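## Task

Get plate M06 lying flat and seated within the locators of plate nest N1, while plate M09 stays in plate nest N2 just as it currently sits. It only counts if nothing is being held by the robot at the end; release the plate and pull the gripper away.

## Robot and tools

ROBOT. Two xArm6-style six-joint arms with parallel grippers, named left_arm and right_arm. Those names do not mean left or right in any camera image. Bases in the scene frame: left_arm at (+0.027, +0.342, 0) m, quat_wxyz (+0.996, 0, 0, -0.087); right_arm at (-0.039, -0.379, 0) m, quat_wxyz (+1.000, 0, 0, +0.029). The idle arm may be parked out of the way. The arms must never collide or push on each other.

FRAMES. The scene frame has its origin on the table top midway between the arms, +z up, +x out over the table, and left_arm on the +y side. Each gripper has its own frame: fingers point along its +z and open and close along its y. The reported end_effector_position lies between the pads when closed, roughly 2 cm short of the fingertips. Closing pushes the tips about 10 mm further along +z. At long reach the reported hand position can drift from the true one.

GRIPPING. Pads open up to 84 mm (opening +1 = 0.084 m, -1 = closed). Grab a plate across its width, on the body above the flange. Never drive a pad down over a base flange, because it can jam and may not come free on opening. To hold something, keep commanding an opening clearly below grip_measured; a bigger gap squeezes harder, up to roughly 24 N per pad. Closing fast can overshoot the force. Parts being held may occasionally get a brief tug.

execute_actions(actions). actions is a list of actions. Each action is a table of up to 15 rows, one row per 1/30 s step. If there are fewer than 15 rows, the last row repeats to fill the 15 steps, so each action lasts 0.5 s. Each row always has 14 numbers in [-1, 1], covering both arms: left_arm dx, dy, dz, rx, ry, rz, opening, then right_arm in the same seven. dx..rz are an offset in that gripper's own axes, from its measured pose at the start of the action; for a call's first action, that is the pose in the latest result. Every row is measured from that start, not added to the row before. Scale: 1.0 = 0.6 m or 180 degrees. rx, ry, rz form a single rotation vector. Opening is absolute, not an offset. On each step the commanded pose is clipped to within 70 mm and 16 degrees of the measured pose, so a big offset needs several actions. An empty list only returns state and images.

move(target, speed, blocking). target is one 14-number row laid out as above: offsets in gripper axes from the pose in the scene's last result that shows one, same scale, opening absolute and sent at the start. Each gripper goes in a straight line and both arrive together, taking 0.5 to 10 s; anything still unfinished stops at 10 s. speed is in m/s, 0.002 to 0.5, default 0.25; rotation is capped at twice that in rad/s. Paths do not avoid obstacles or the other arm, and the real motion can lag, wander or overshoot the speed, most of all near full reach. Faster contact hits harder, and aiming further past a contact presses harder. blocking=false returns after 0.5 s. After that, call wait(0) to check, and send no rows or moves until a result shows the move finished (or call stop). The move: line reports the ending: done, off_target, moving, held (a check blocked the final step) or fault. It also names limits: paced means the pose was clipped; held means steps were blocked, and after that the arm may then speed up sharply. Distance to the target is given for each gripper.

wait(seconds), 0 to 10: lets time pass with the commands held. stop(): brakes a running move, and needs stopping room. zoom_image(camera, region [x0,y0,x1,y1], at most 504x504 px): a closer look at the latest image from cam_head_left, cam_head_right, cam_high, cam_low, cam_left_wrist or cam_right_wrist (all 896x504). read_manual(section="licences"): licence text only. finished_scene(scene): ends scene 1 or 2 for good and reports success. The goal must already be met and stable, with the plate released. Replying without a tool call ends every remaining scene.

RESULTS. Each arm's state line gives the gripper position (m), quat_wxyz and velocities, grip_measured, joint positions and torques (these carry an offset and noise and are nonzero in free air), and Hand target lines showing where the controller is now driving. A "pose unreachable" line means a clearance check changed or blocked what that arm was sent.

PRESSING. Pushing against something firm builds force while the hand falls short of its target. Zero offsets do not relieve it; moving the hand away does. To hold an arm still, send the offset back to its wanted pose in the first call of a reply and zeros afterwards. The robot holds its last command while you think.

LIMITS. Joint ranges (rad): waist and forearm roll and wrist roll -6.283 to 6.283, shoulder -2.059 to 2.094, elbow -3.927 to 0.192, wrist pitch -1.693 to 3.142. Load limits (N m): waist 43.5, shoulder 43.5, elbow 26.1, forearm roll 26.1, wrist pitch 17.4, wrist roll 17.4. Reaching one triggers a torque fault: the arm backs off, freezes for 10 s and skips the rest of the call. Holding loads heats motors. MOTOR HOT appears at 65 °C, and at 80 °C the arm brakes until it cools. Joint targets move at most 3.14 rad/s.

AVOID. Knocking or putting anything off the table (that ends the scene), drops, slips, slams, hard pushes, and disturbing the other plate's nest. Smooth, quick, low-effort motion is better.

Each tool is called after ">>>" as name(argument=value, ...), one argument or row to a line, values as JSON.

## Session

>>> execute_actions(
  actions=[],
)

Scene clock: 0.00 s.
left_arm: end_effector_position=(+0.1036, +0.6636, +0.3577) grip_measured=+1.00 end_effector_quat_wxyz=(-0.273, +0.669, +0.486, -0.492) end_effector_velocity=(+0.000, -0.000, -0.000) end_effector_angular_velocity=(-0.000, -0.002, +0.001) | right_arm: end_effector_position=(+0.3598, -0.3555, +0.2500) grip_measured=+1.00 end_effector_quat_wxyz=(+0.001, +1.000, +0.029, +0.000) end_effector_velocity=(+0.000, -0.000, +0.000) end_effector_angular_velocity=(+0.000, -0.001, -0.001)
Joint positions: left_arm=[ 0.962  0.057 -1.271  0.762  2.163 -0.365  0.084] | right_arm=[ 0.003 -0.267 -0.927 -0.002  1.193  0.002  0.084]
Joint velocities: left_arm=[ 0.    -0.    -0.001 -0.002 -0.    -0.001 -0.   ] | right_arm=[-0.001  0.    -0.    -0.    -0.     0.    -0.   ]
Joint torques (N m, as the arm reports them, + toward a larger angle): no reading
Hand target (left_arm): +0.104, +0.664, +0.358; -0.273, +0.669, +0.486, -0.492
Hand target (right_arm): +0.360, -0.355, +0.250; +0.001, +1.000, +0.029, +0.000

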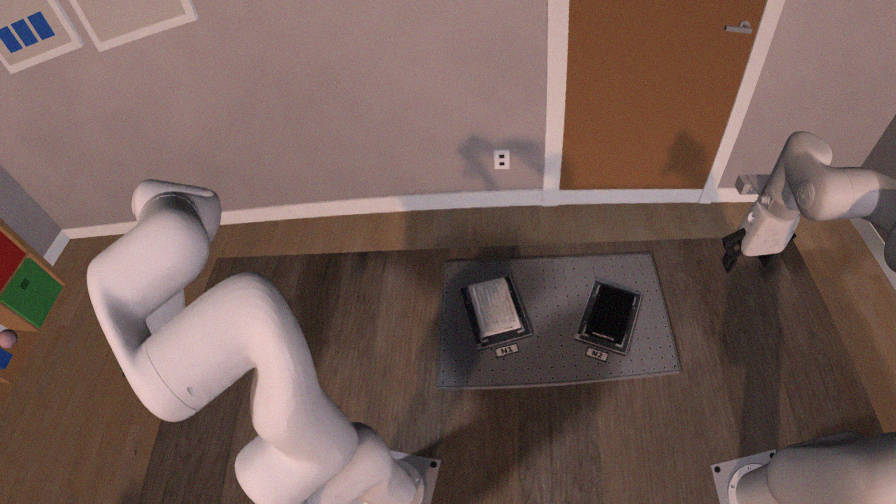

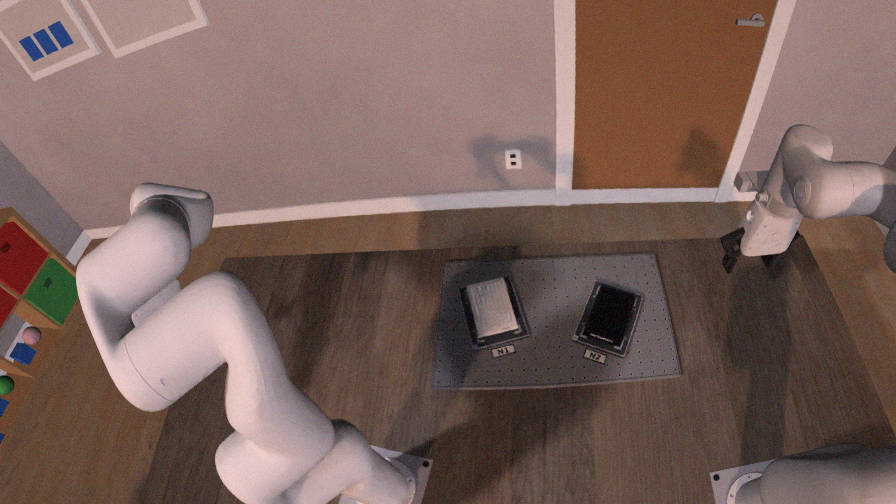

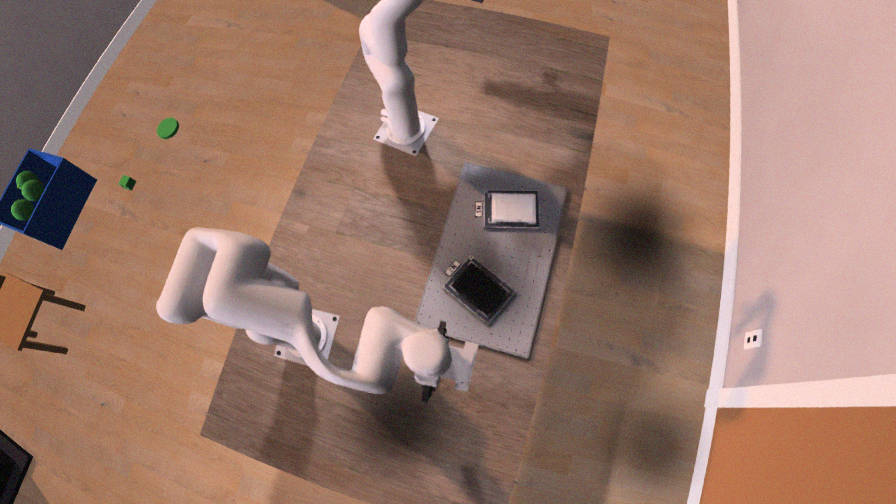

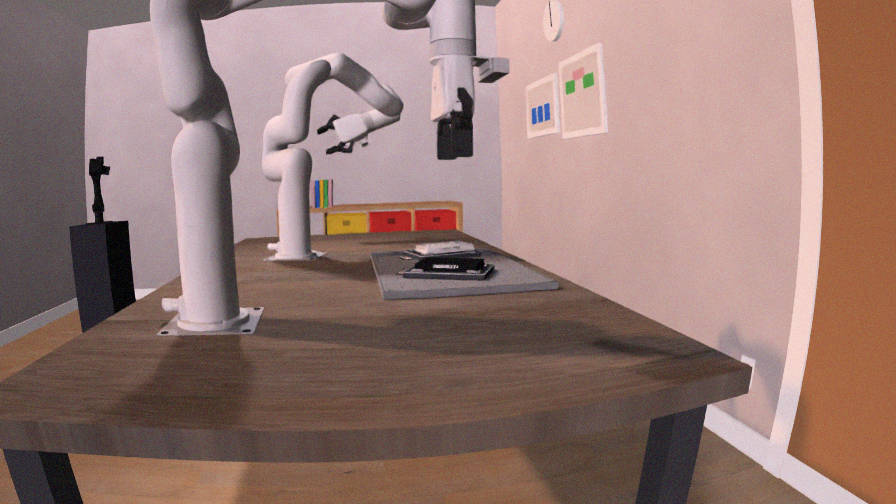

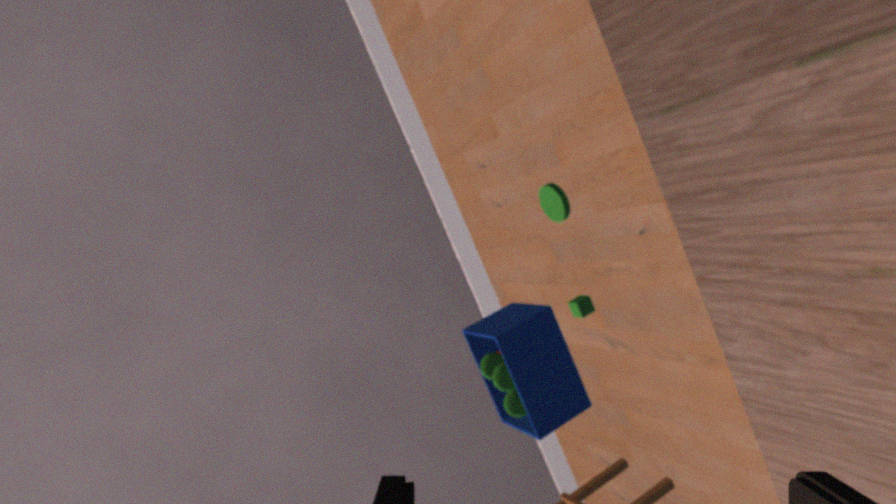

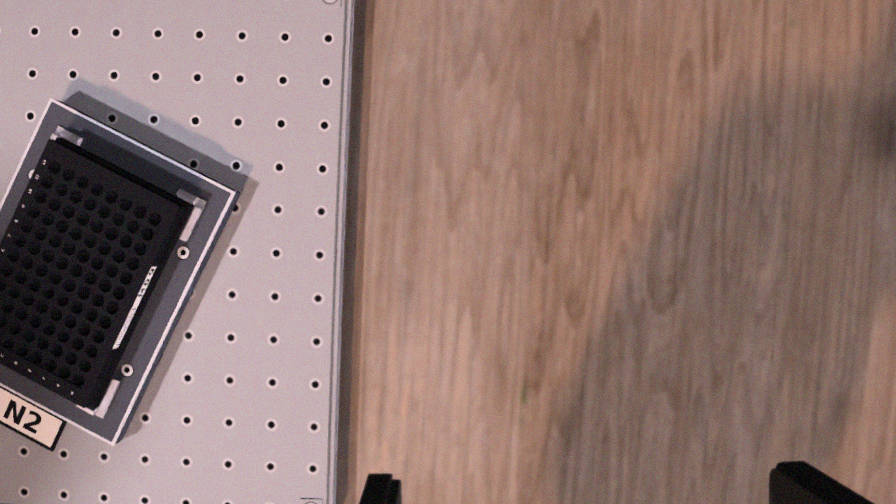

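>>> move(
  target=[0,0,0,0,0,0,1,0,-0.72,0,0,0,0,1],
)

>>> zoom_image(
  camera="cam_low",
  region=[380,220,540,300],
)

Scene clock: 15.20 s.
left_arm: end_effector_position=(+0.1036, +0.6636, +0.3577) grip_measured=+1.00 end_effector_quat_wxyz=(-0.273, +0.669, +0.486, -0.492) end_effector_velocity=(-0.000, -0.000, +0.000) end_effector_angular_velocity=(-0.000, +0.000, +0.000) | right_arm: end_effector_position=(+0.3343, +0.0760, +0.2510) grip_measured=+1.00 end_effector_quat_wxyz=(-0.001, +1.000, +0.029, +0.000) end_effector_velocity=(-0.002, +0.001, -0.002) end_effector_angular_velocity=(-0.004, +0.005, +0.003)
Joint positions: left_arm=[ 0.962  0.057 -1.271  0.762  2.163 -0.365  0.084] | right_arm=[ 0.826  0.403 -1.736  0.001  1.33   0.825  0.084]
Joint velocities: left_arm=[-0.    -0.001 -0.     0.     0.001  0.001 -0.   ] | right_arm=[ 0.004  0.006 -0.003  0.001  0.003  0.001 -0.   ]
Joint torques (N m, as the arm reports them, + toward a larger angle): left_arm=[  0.24 -26.49 -11.64   0.15   1.21   0.06] | right_arm=[ -0.33 -18.79 -14.93  -0.88  -1.84   0.34]
Hand target (left_arm): +0.104, +0.664, +0.358; -0.273, +0.669, +0.486, -0.492
Hand target (right_arm): +0.334, +0.076, +0.250; -0.001, +1.000, +0.029, +0.000
Off the commanded pose (left_arm): 0.000 m, 0 deg.
Off the commanded pose (right_arm): 0.002 m, 0 deg.
move: done

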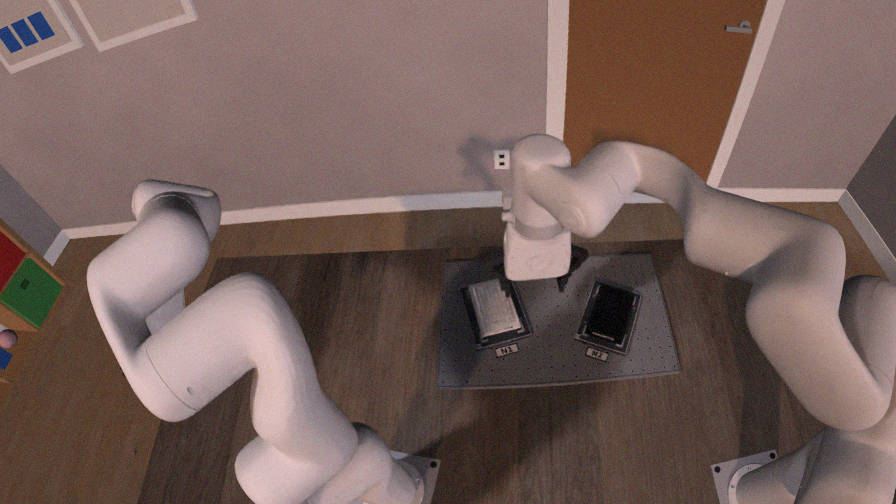

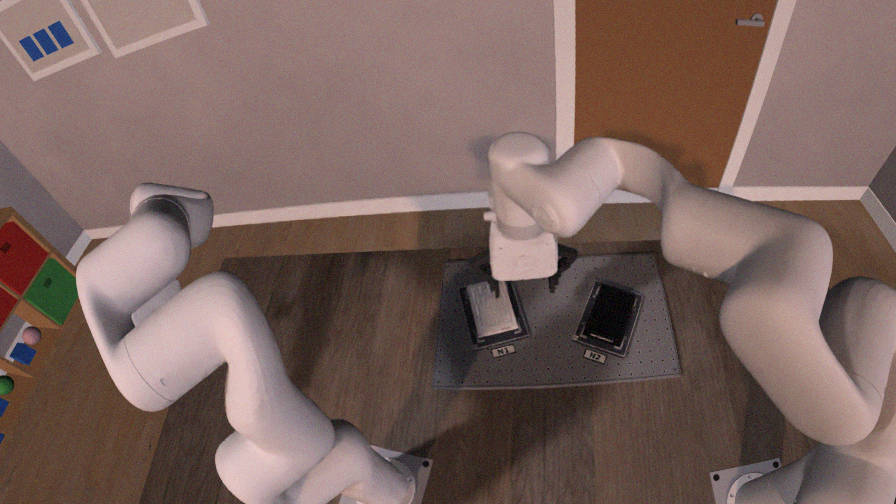

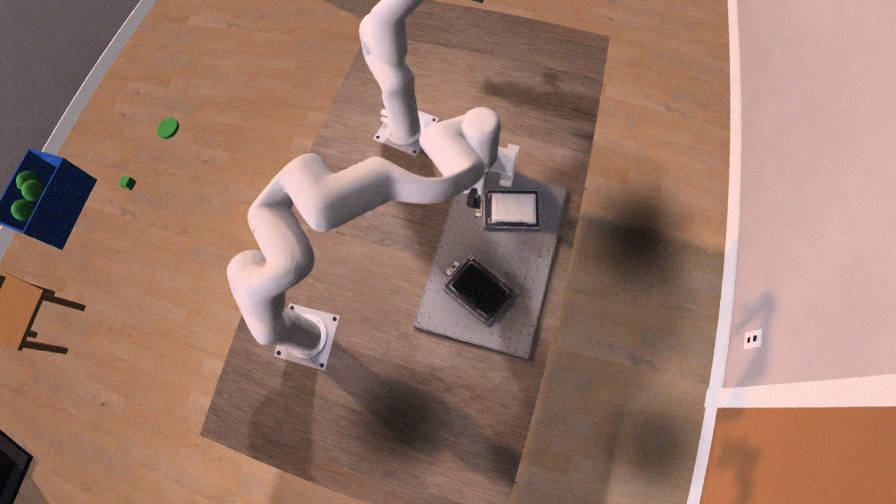

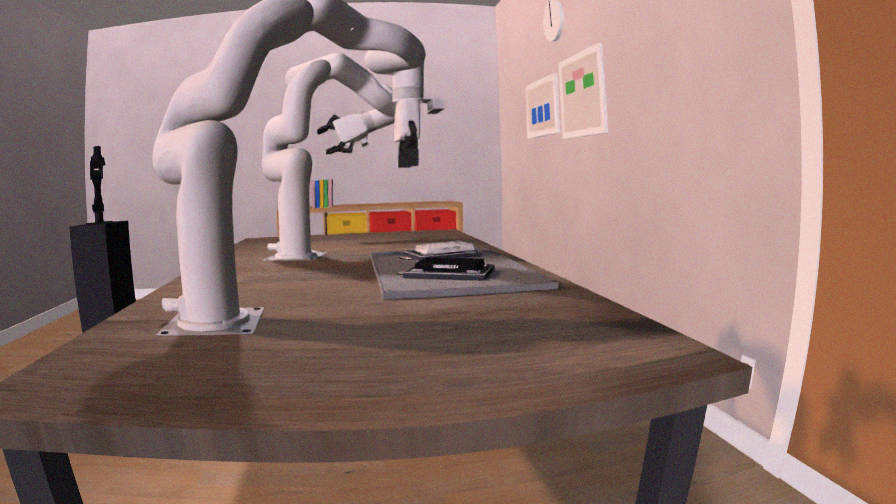

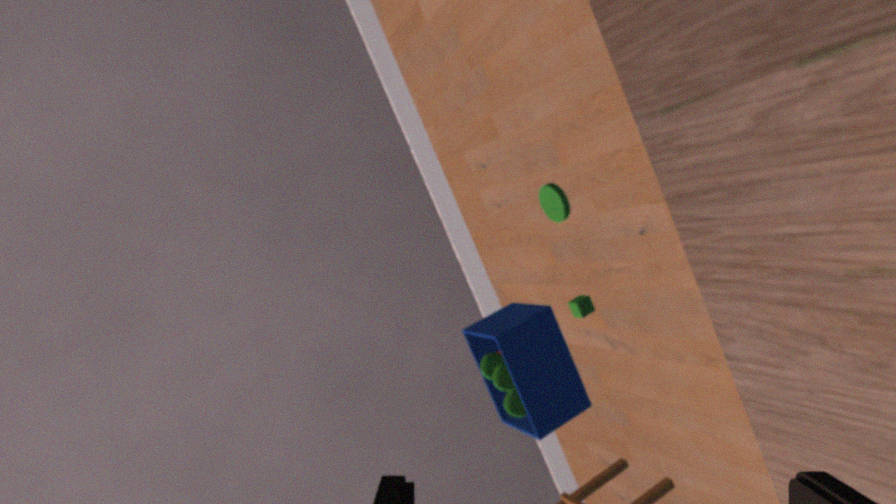

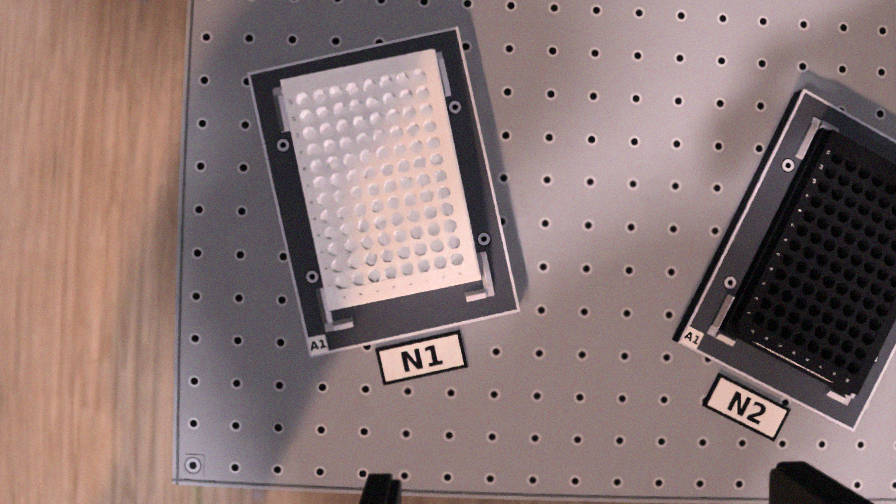

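Region (380, 220, 540, 300) of cam_low's 896x504 image, scaled by 3.150, with more detail than that image has.

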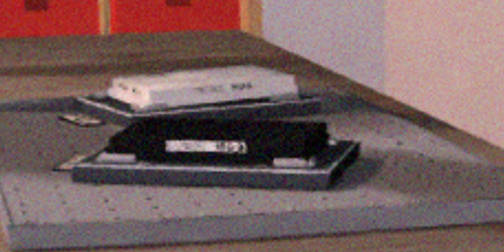

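>>> move(
  target=[0,0,0,0,0,0,1,0.176,-0.1125,0.2,0,0,-0.0667,1],
)

Scene clock: 29.27 s.
left_arm: end_effector_position=(+0.1036, +0.6636, +0.3577) grip_measured=+1.00 end_effector_quat_wxyz=(-0.273, +0.669, +0.486, -0.492) end_effector_velocity=(-0.000, -0.000, -0.000) end_effector_angular_velocity=(-0.001, +0.001, +0.001) | right_arm: end_effector_position=(+0.4350, +0.1493, +0.1309) grip_measured=+1.00 end_effector_quat_wxyz=(-0.005, +0.991, +0.133, +0.005) end_effector_velocity=(+0.001, +0.001, -0.000) end_effector_angular_velocity=(-0.001, +0.001, -0.001)
Joint positions: left_arm=[ 0.962  0.057 -1.271  0.762  2.163 -0.365  0.084] | right_arm=[ 0.782  1.178 -2.682  0.001  1.49   0.572  0.084]
Joint velocities: left_arm=[ 0.001  0.     0.001 -0.     0.001  0.    -0.   ] | right_arm=[-0.     0.161 -0.292 -0.     0.133  0.     0.   ]
Joint torques (N m, as the arm reports them, + toward a larger angle): left_arm=[  0.92 -26.12 -11.69   0.35   1.02   0.26] | right_arm=[ -0.22 -25.56 -14.16  -0.77  -2.31   0.07]
Hand target (left_arm): +0.104, +0.664, +0.358; -0.273, +0.669, +0.486, -0.492
Hand target (right_arm): +0.435, +0.149, +0.131; -0.005, +0.991, +0.133, +0.005
Off the commanded pose (left_arm): 0.000 m, 0 deg.
Off the commanded pose (right_arm): 0.001 m, 1 deg.
elbow stopped short (right arm): the move would have taken joint 3 (elbow) straighter than the controller allows; a more bent joint 3 avoids this.
move: done

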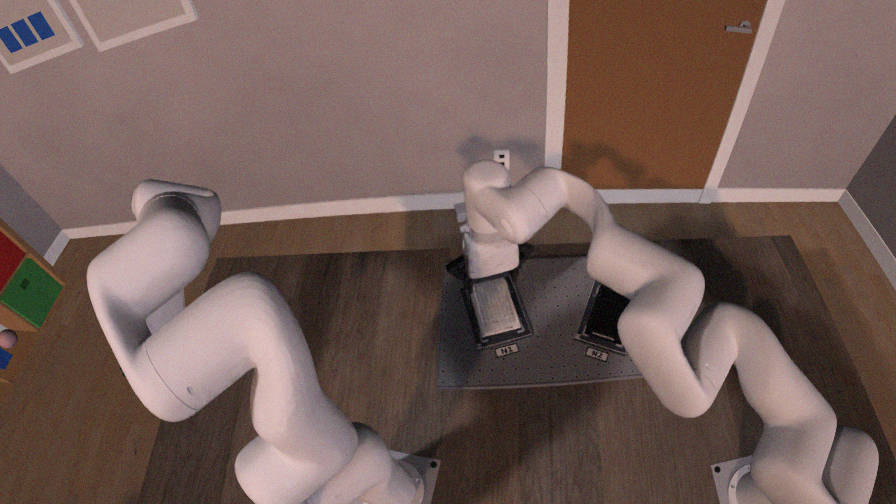

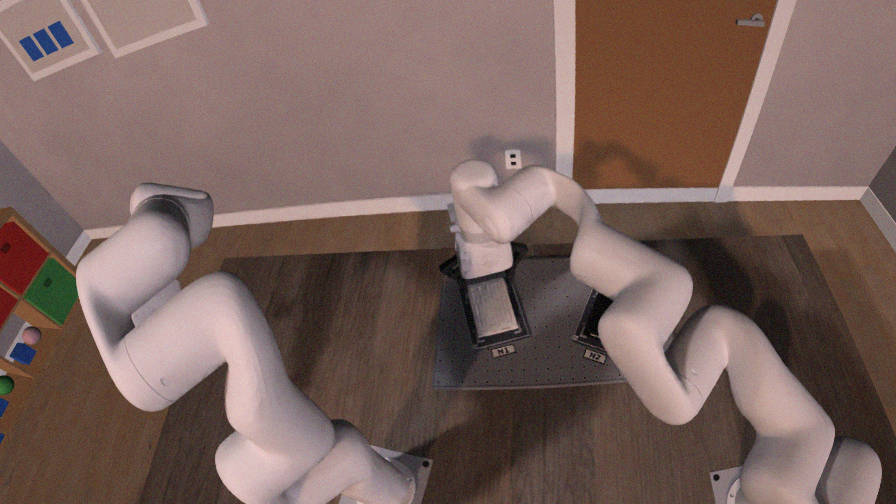

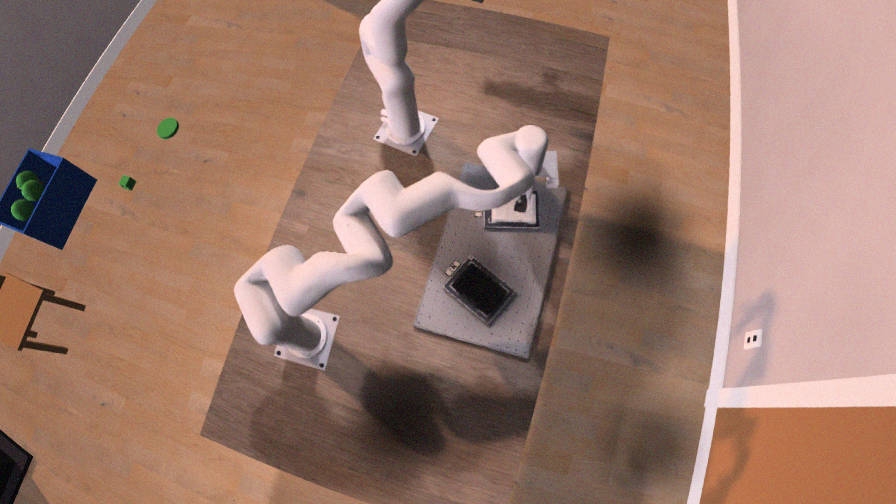

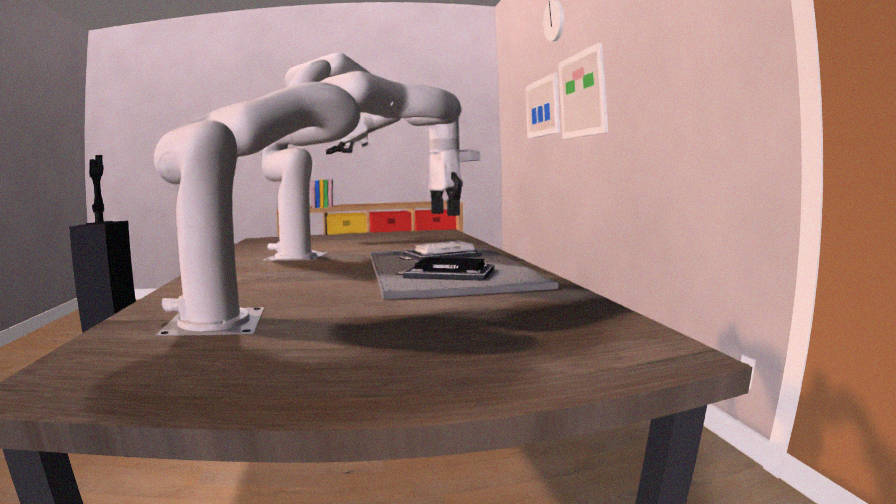

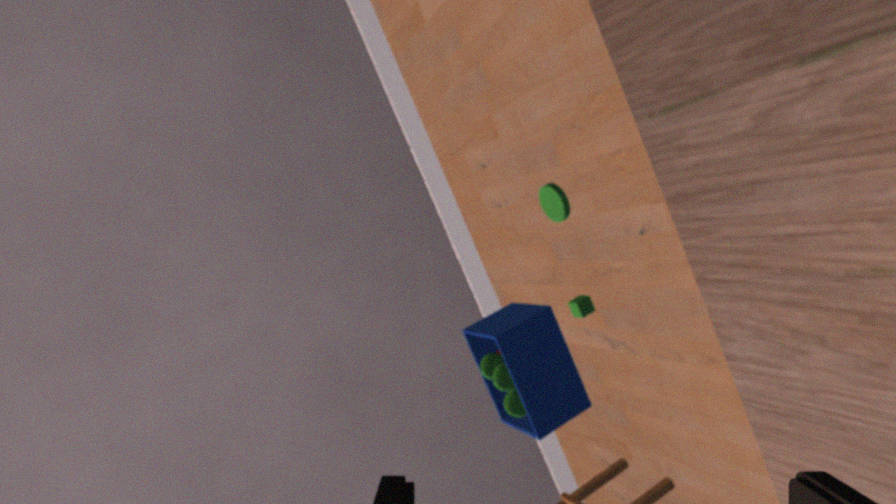

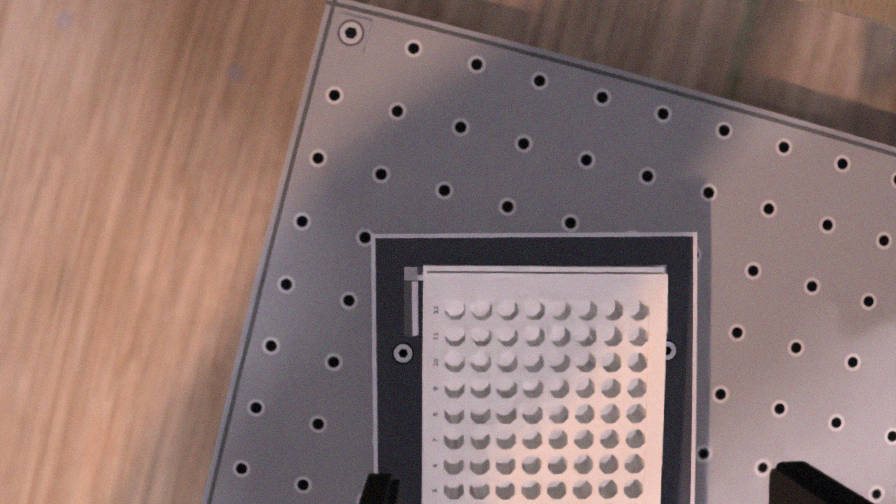

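>>> move(
  target=[0,0,0,-0.2357,0.3164,0.2756,1,-0.15,0.75,-0.2,0,0,0,1],
  speed=0.4,
)

Scene clock: 40.07 s.
left_arm: end_effector_position=(+0.1030, +0.6635, +0.3578) grip_measured=+1.00 end_effector_quat_wxyz=(+0.001, +0.991, +0.135, -0.001) end_effector_velocity=(-0.001, +0.000, +0.002) end_effector_angular_velocity=(+0.003, -0.002, -0.001) | right_arm: end_effector_position=(+0.4668, -0.3096, +0.2458) grip_measured=+1.00 end_effector_quat_wxyz=(-0.004, +0.991, +0.134, +0.005) end_effector_velocity=(+0.001, -0.002, +0.003) end_effector_angular_velocity=(+0.000, -0.005, -0.002)
Joint positions: left_arm=[ 1.514 -0.5   -1.041  0.001  1.544  1.069  0.084] | right_arm=[ 0.076  0.11  -1.323  0.008  1.203 -0.138  0.084]
Joint velocities: left_arm=[ 0.003 -0.001 -0.004 -0.001  0.002  0.003 -0.   ] | right_arm=[-0.004 -0.003 -0.002 -0.     0.    -0.001 -0.   ]
Joint torques (N m, as the arm reports them, + toward a larger angle): left_arm=[  0.88 -12.71 -13.26  -0.79  -1.15   0.12] | right_arm=[ -0.1  -15.16 -15.17  -0.76  -2.17   0.3 ]
Hand target (left_arm): +0.103, +0.664, +0.358; +0.001, +0.991, +0.135, -0.001
Hand target (right_arm): +0.467, -0.310, +0.246; -0.004, +0.991, +0.133, +0.005
Off the commanded pose (left_arm): 0.001 m, 0 deg.
Off the commanded pose (right_arm): 0.001 m, 0 deg.
move: done

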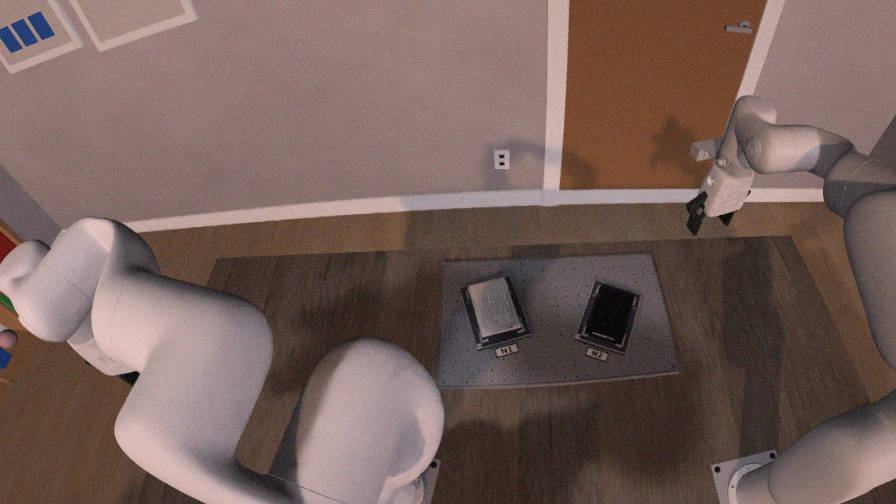

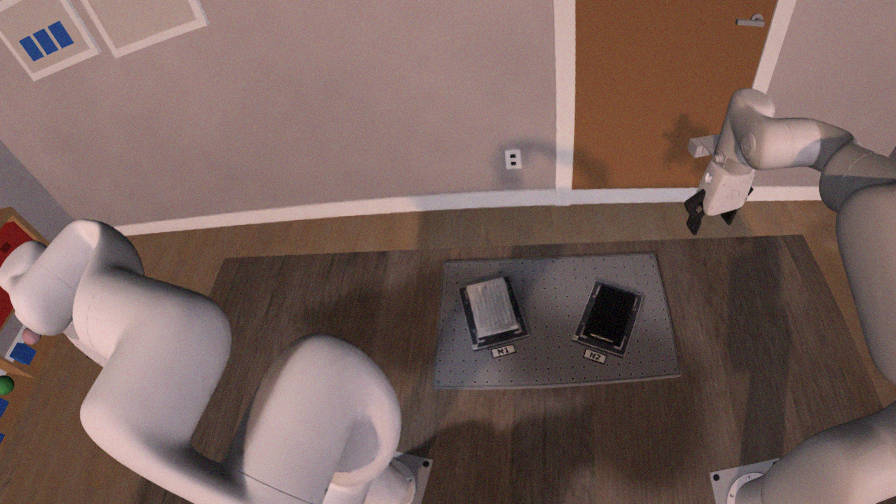

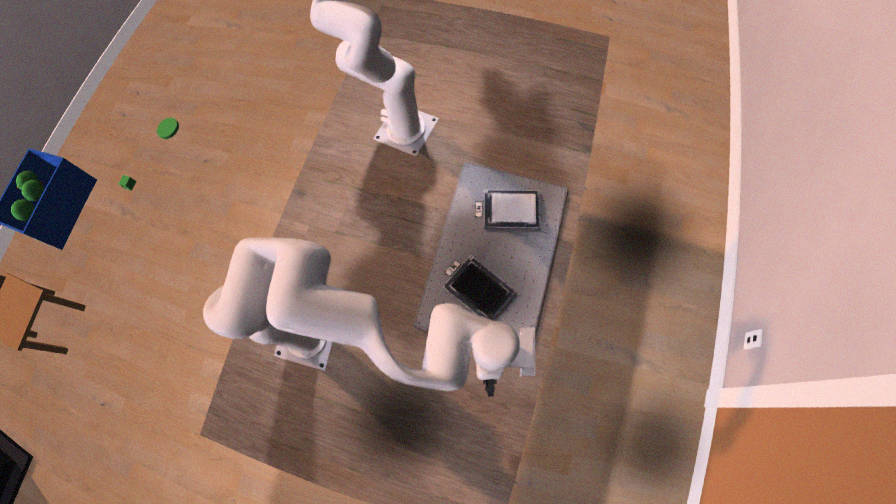

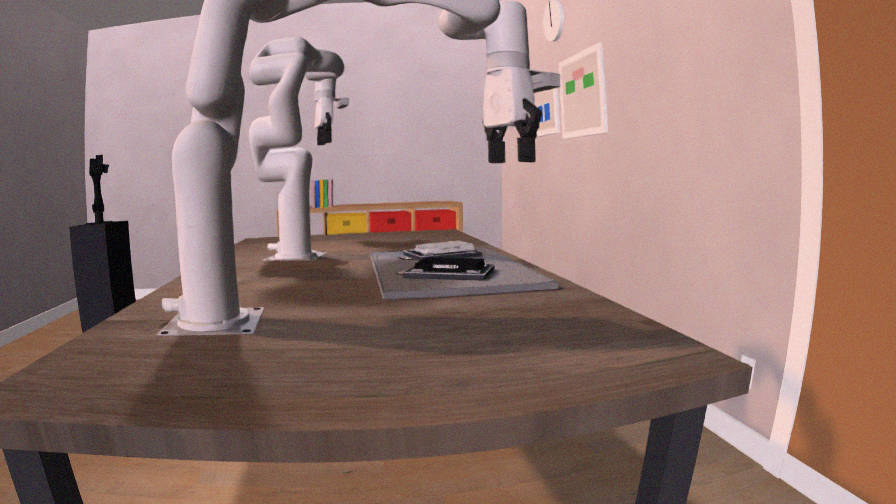

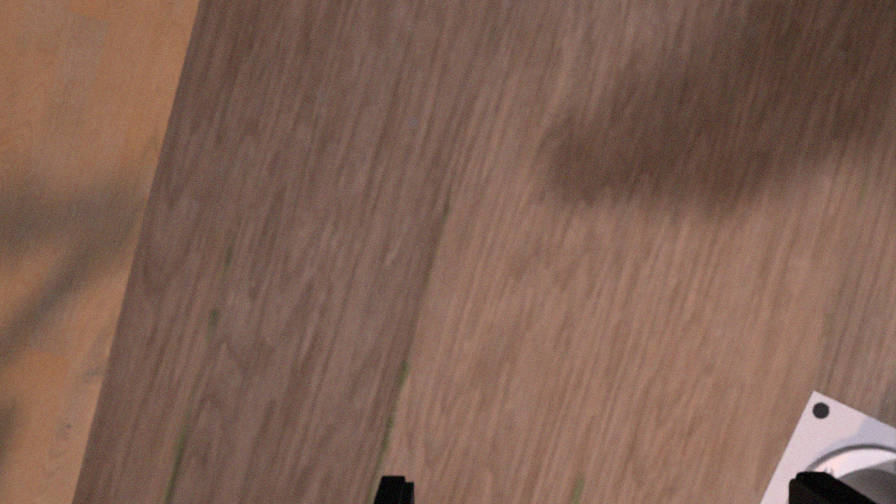

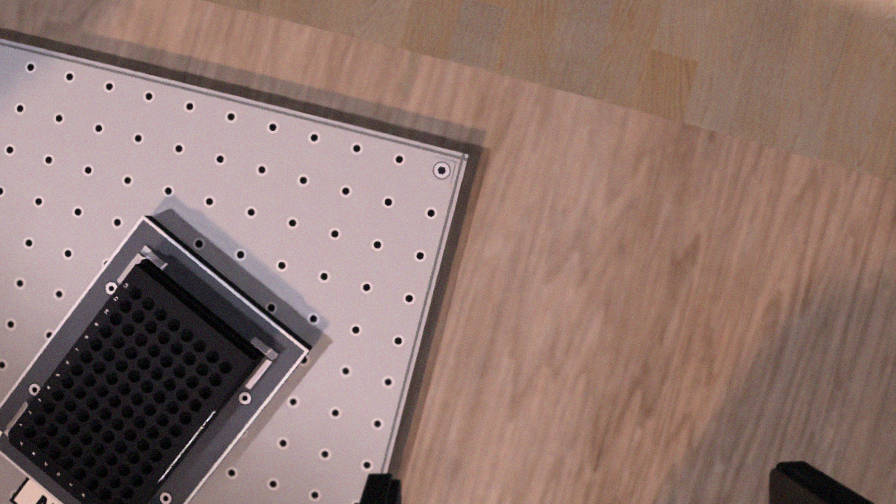

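>>> move(
  target=[0.192,0.975,0.263,0,0,0,1,0,0,0,0,0,0,1],
  speed=0.3,
)

Scene clock: 46.47 s.
left_arm: end_effector_position=(+0.3708, +0.1288, +0.2024) grip_measured=+1.00 end_effector_quat_wxyz=(+0.002, +0.991, +0.134, +0.001) end_effector_velocity=(-0.001, -0.001, -0.002) end_effector_angular_velocity=(+0.003, +0.005, +0.000) | right_arm: end_effector_position=(+0.4668, -0.3096, +0.2458) grip_measured=+1.00 end_effector_quat_wxyz=(-0.004, +0.991, +0.134, +0.005) end_effector_velocity=(+0.000, -0.000, +0.000) end_effector_angular_velocity=(-0.000, -0.000, +0.001)
Joint positions: left_arm=[-0.38  -0.216 -0.835 -0.001  1.047 -0.823  0.084] | right_arm=[ 0.076  0.11  -1.323  0.008  1.203 -0.138  0.084]
Joint velocities: left_arm=[-0.003  0.006 -0.001 -0.001  0.001 -0.003 -0.   ] | right_arm=[-0.     0.    -0.    -0.    -0.    -0.001  0.   ]
Joint torques (N m, as the arm reports them, + toward a larger angle): left_arm=[  0.35 -21.21 -13.06  -0.84  -1.34   0.13] | right_arm=[ -0.19 -15.32 -15.3   -0.87  -1.83   0.1 ]
Hand target (left_arm): +0.371, +0.129, +0.202; +0.001, +0.991, +0.134, +0.001
Hand target (right_arm): +0.467, -0.310, +0.246; -0.004, +0.991, +0.134, +0.005
Off the commanded pose (left_arm): 0.002 m, 0 deg.
Off the commanded pose (right_arm): 0.000 m, 0 deg.
move: done

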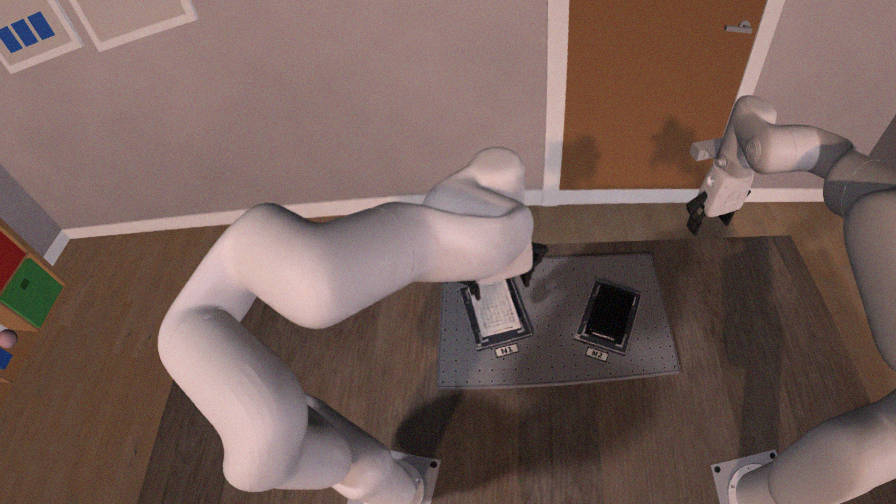

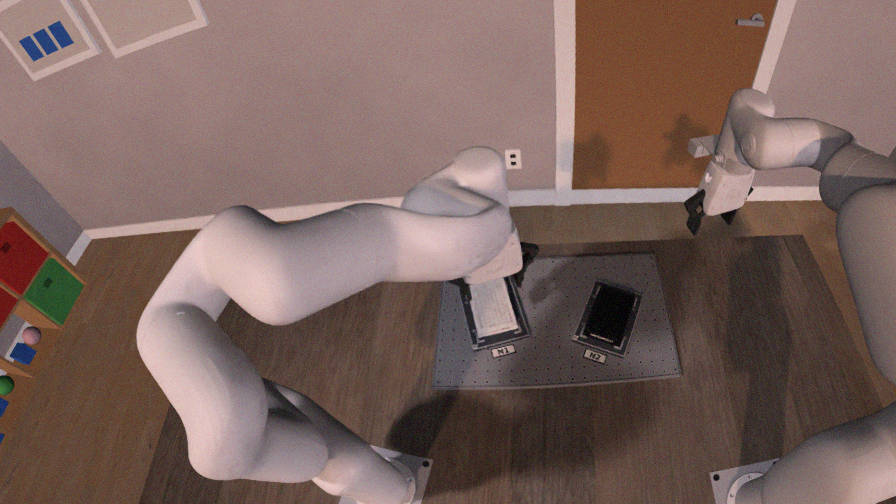

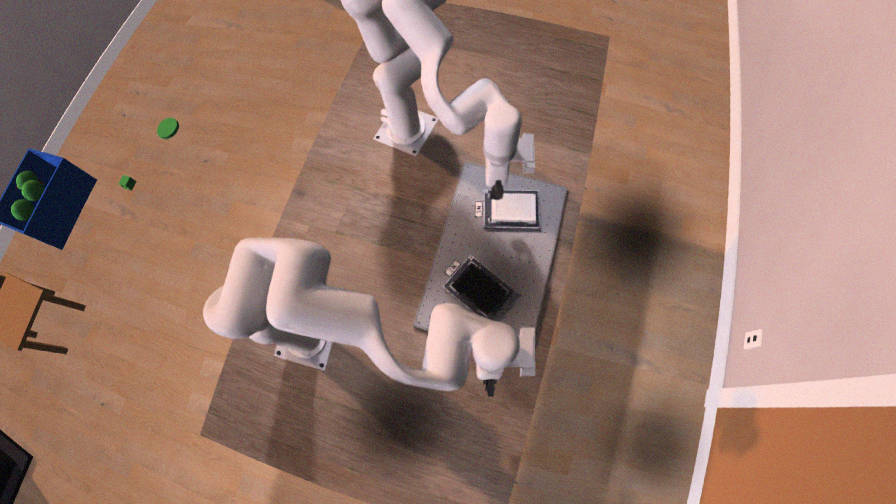

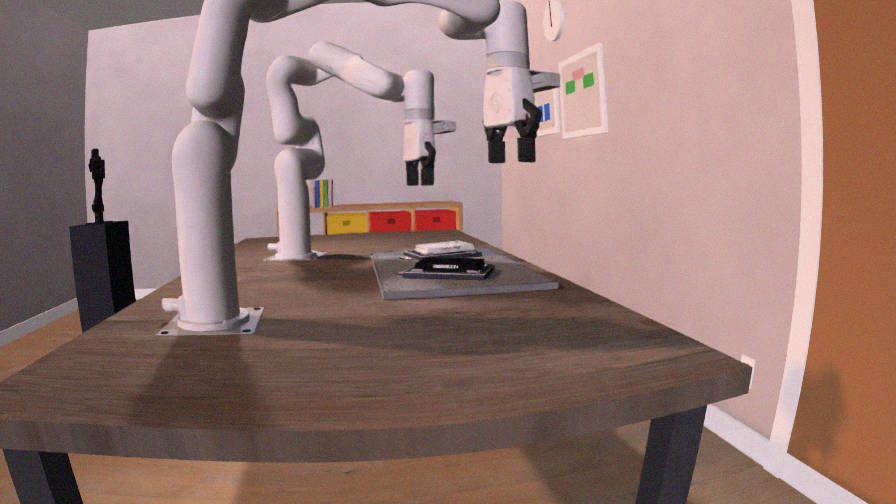

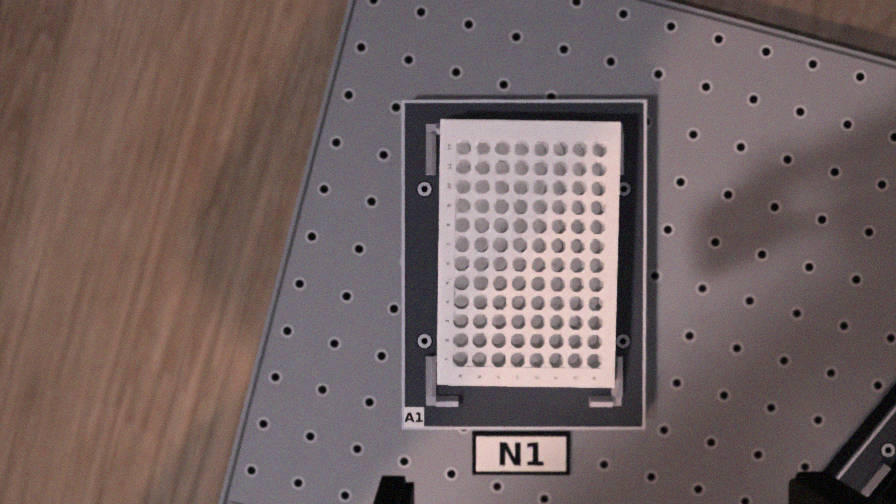

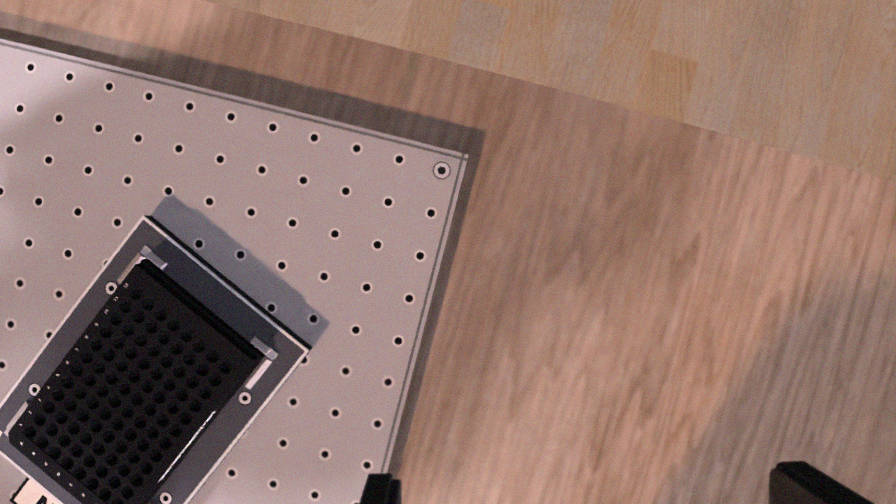

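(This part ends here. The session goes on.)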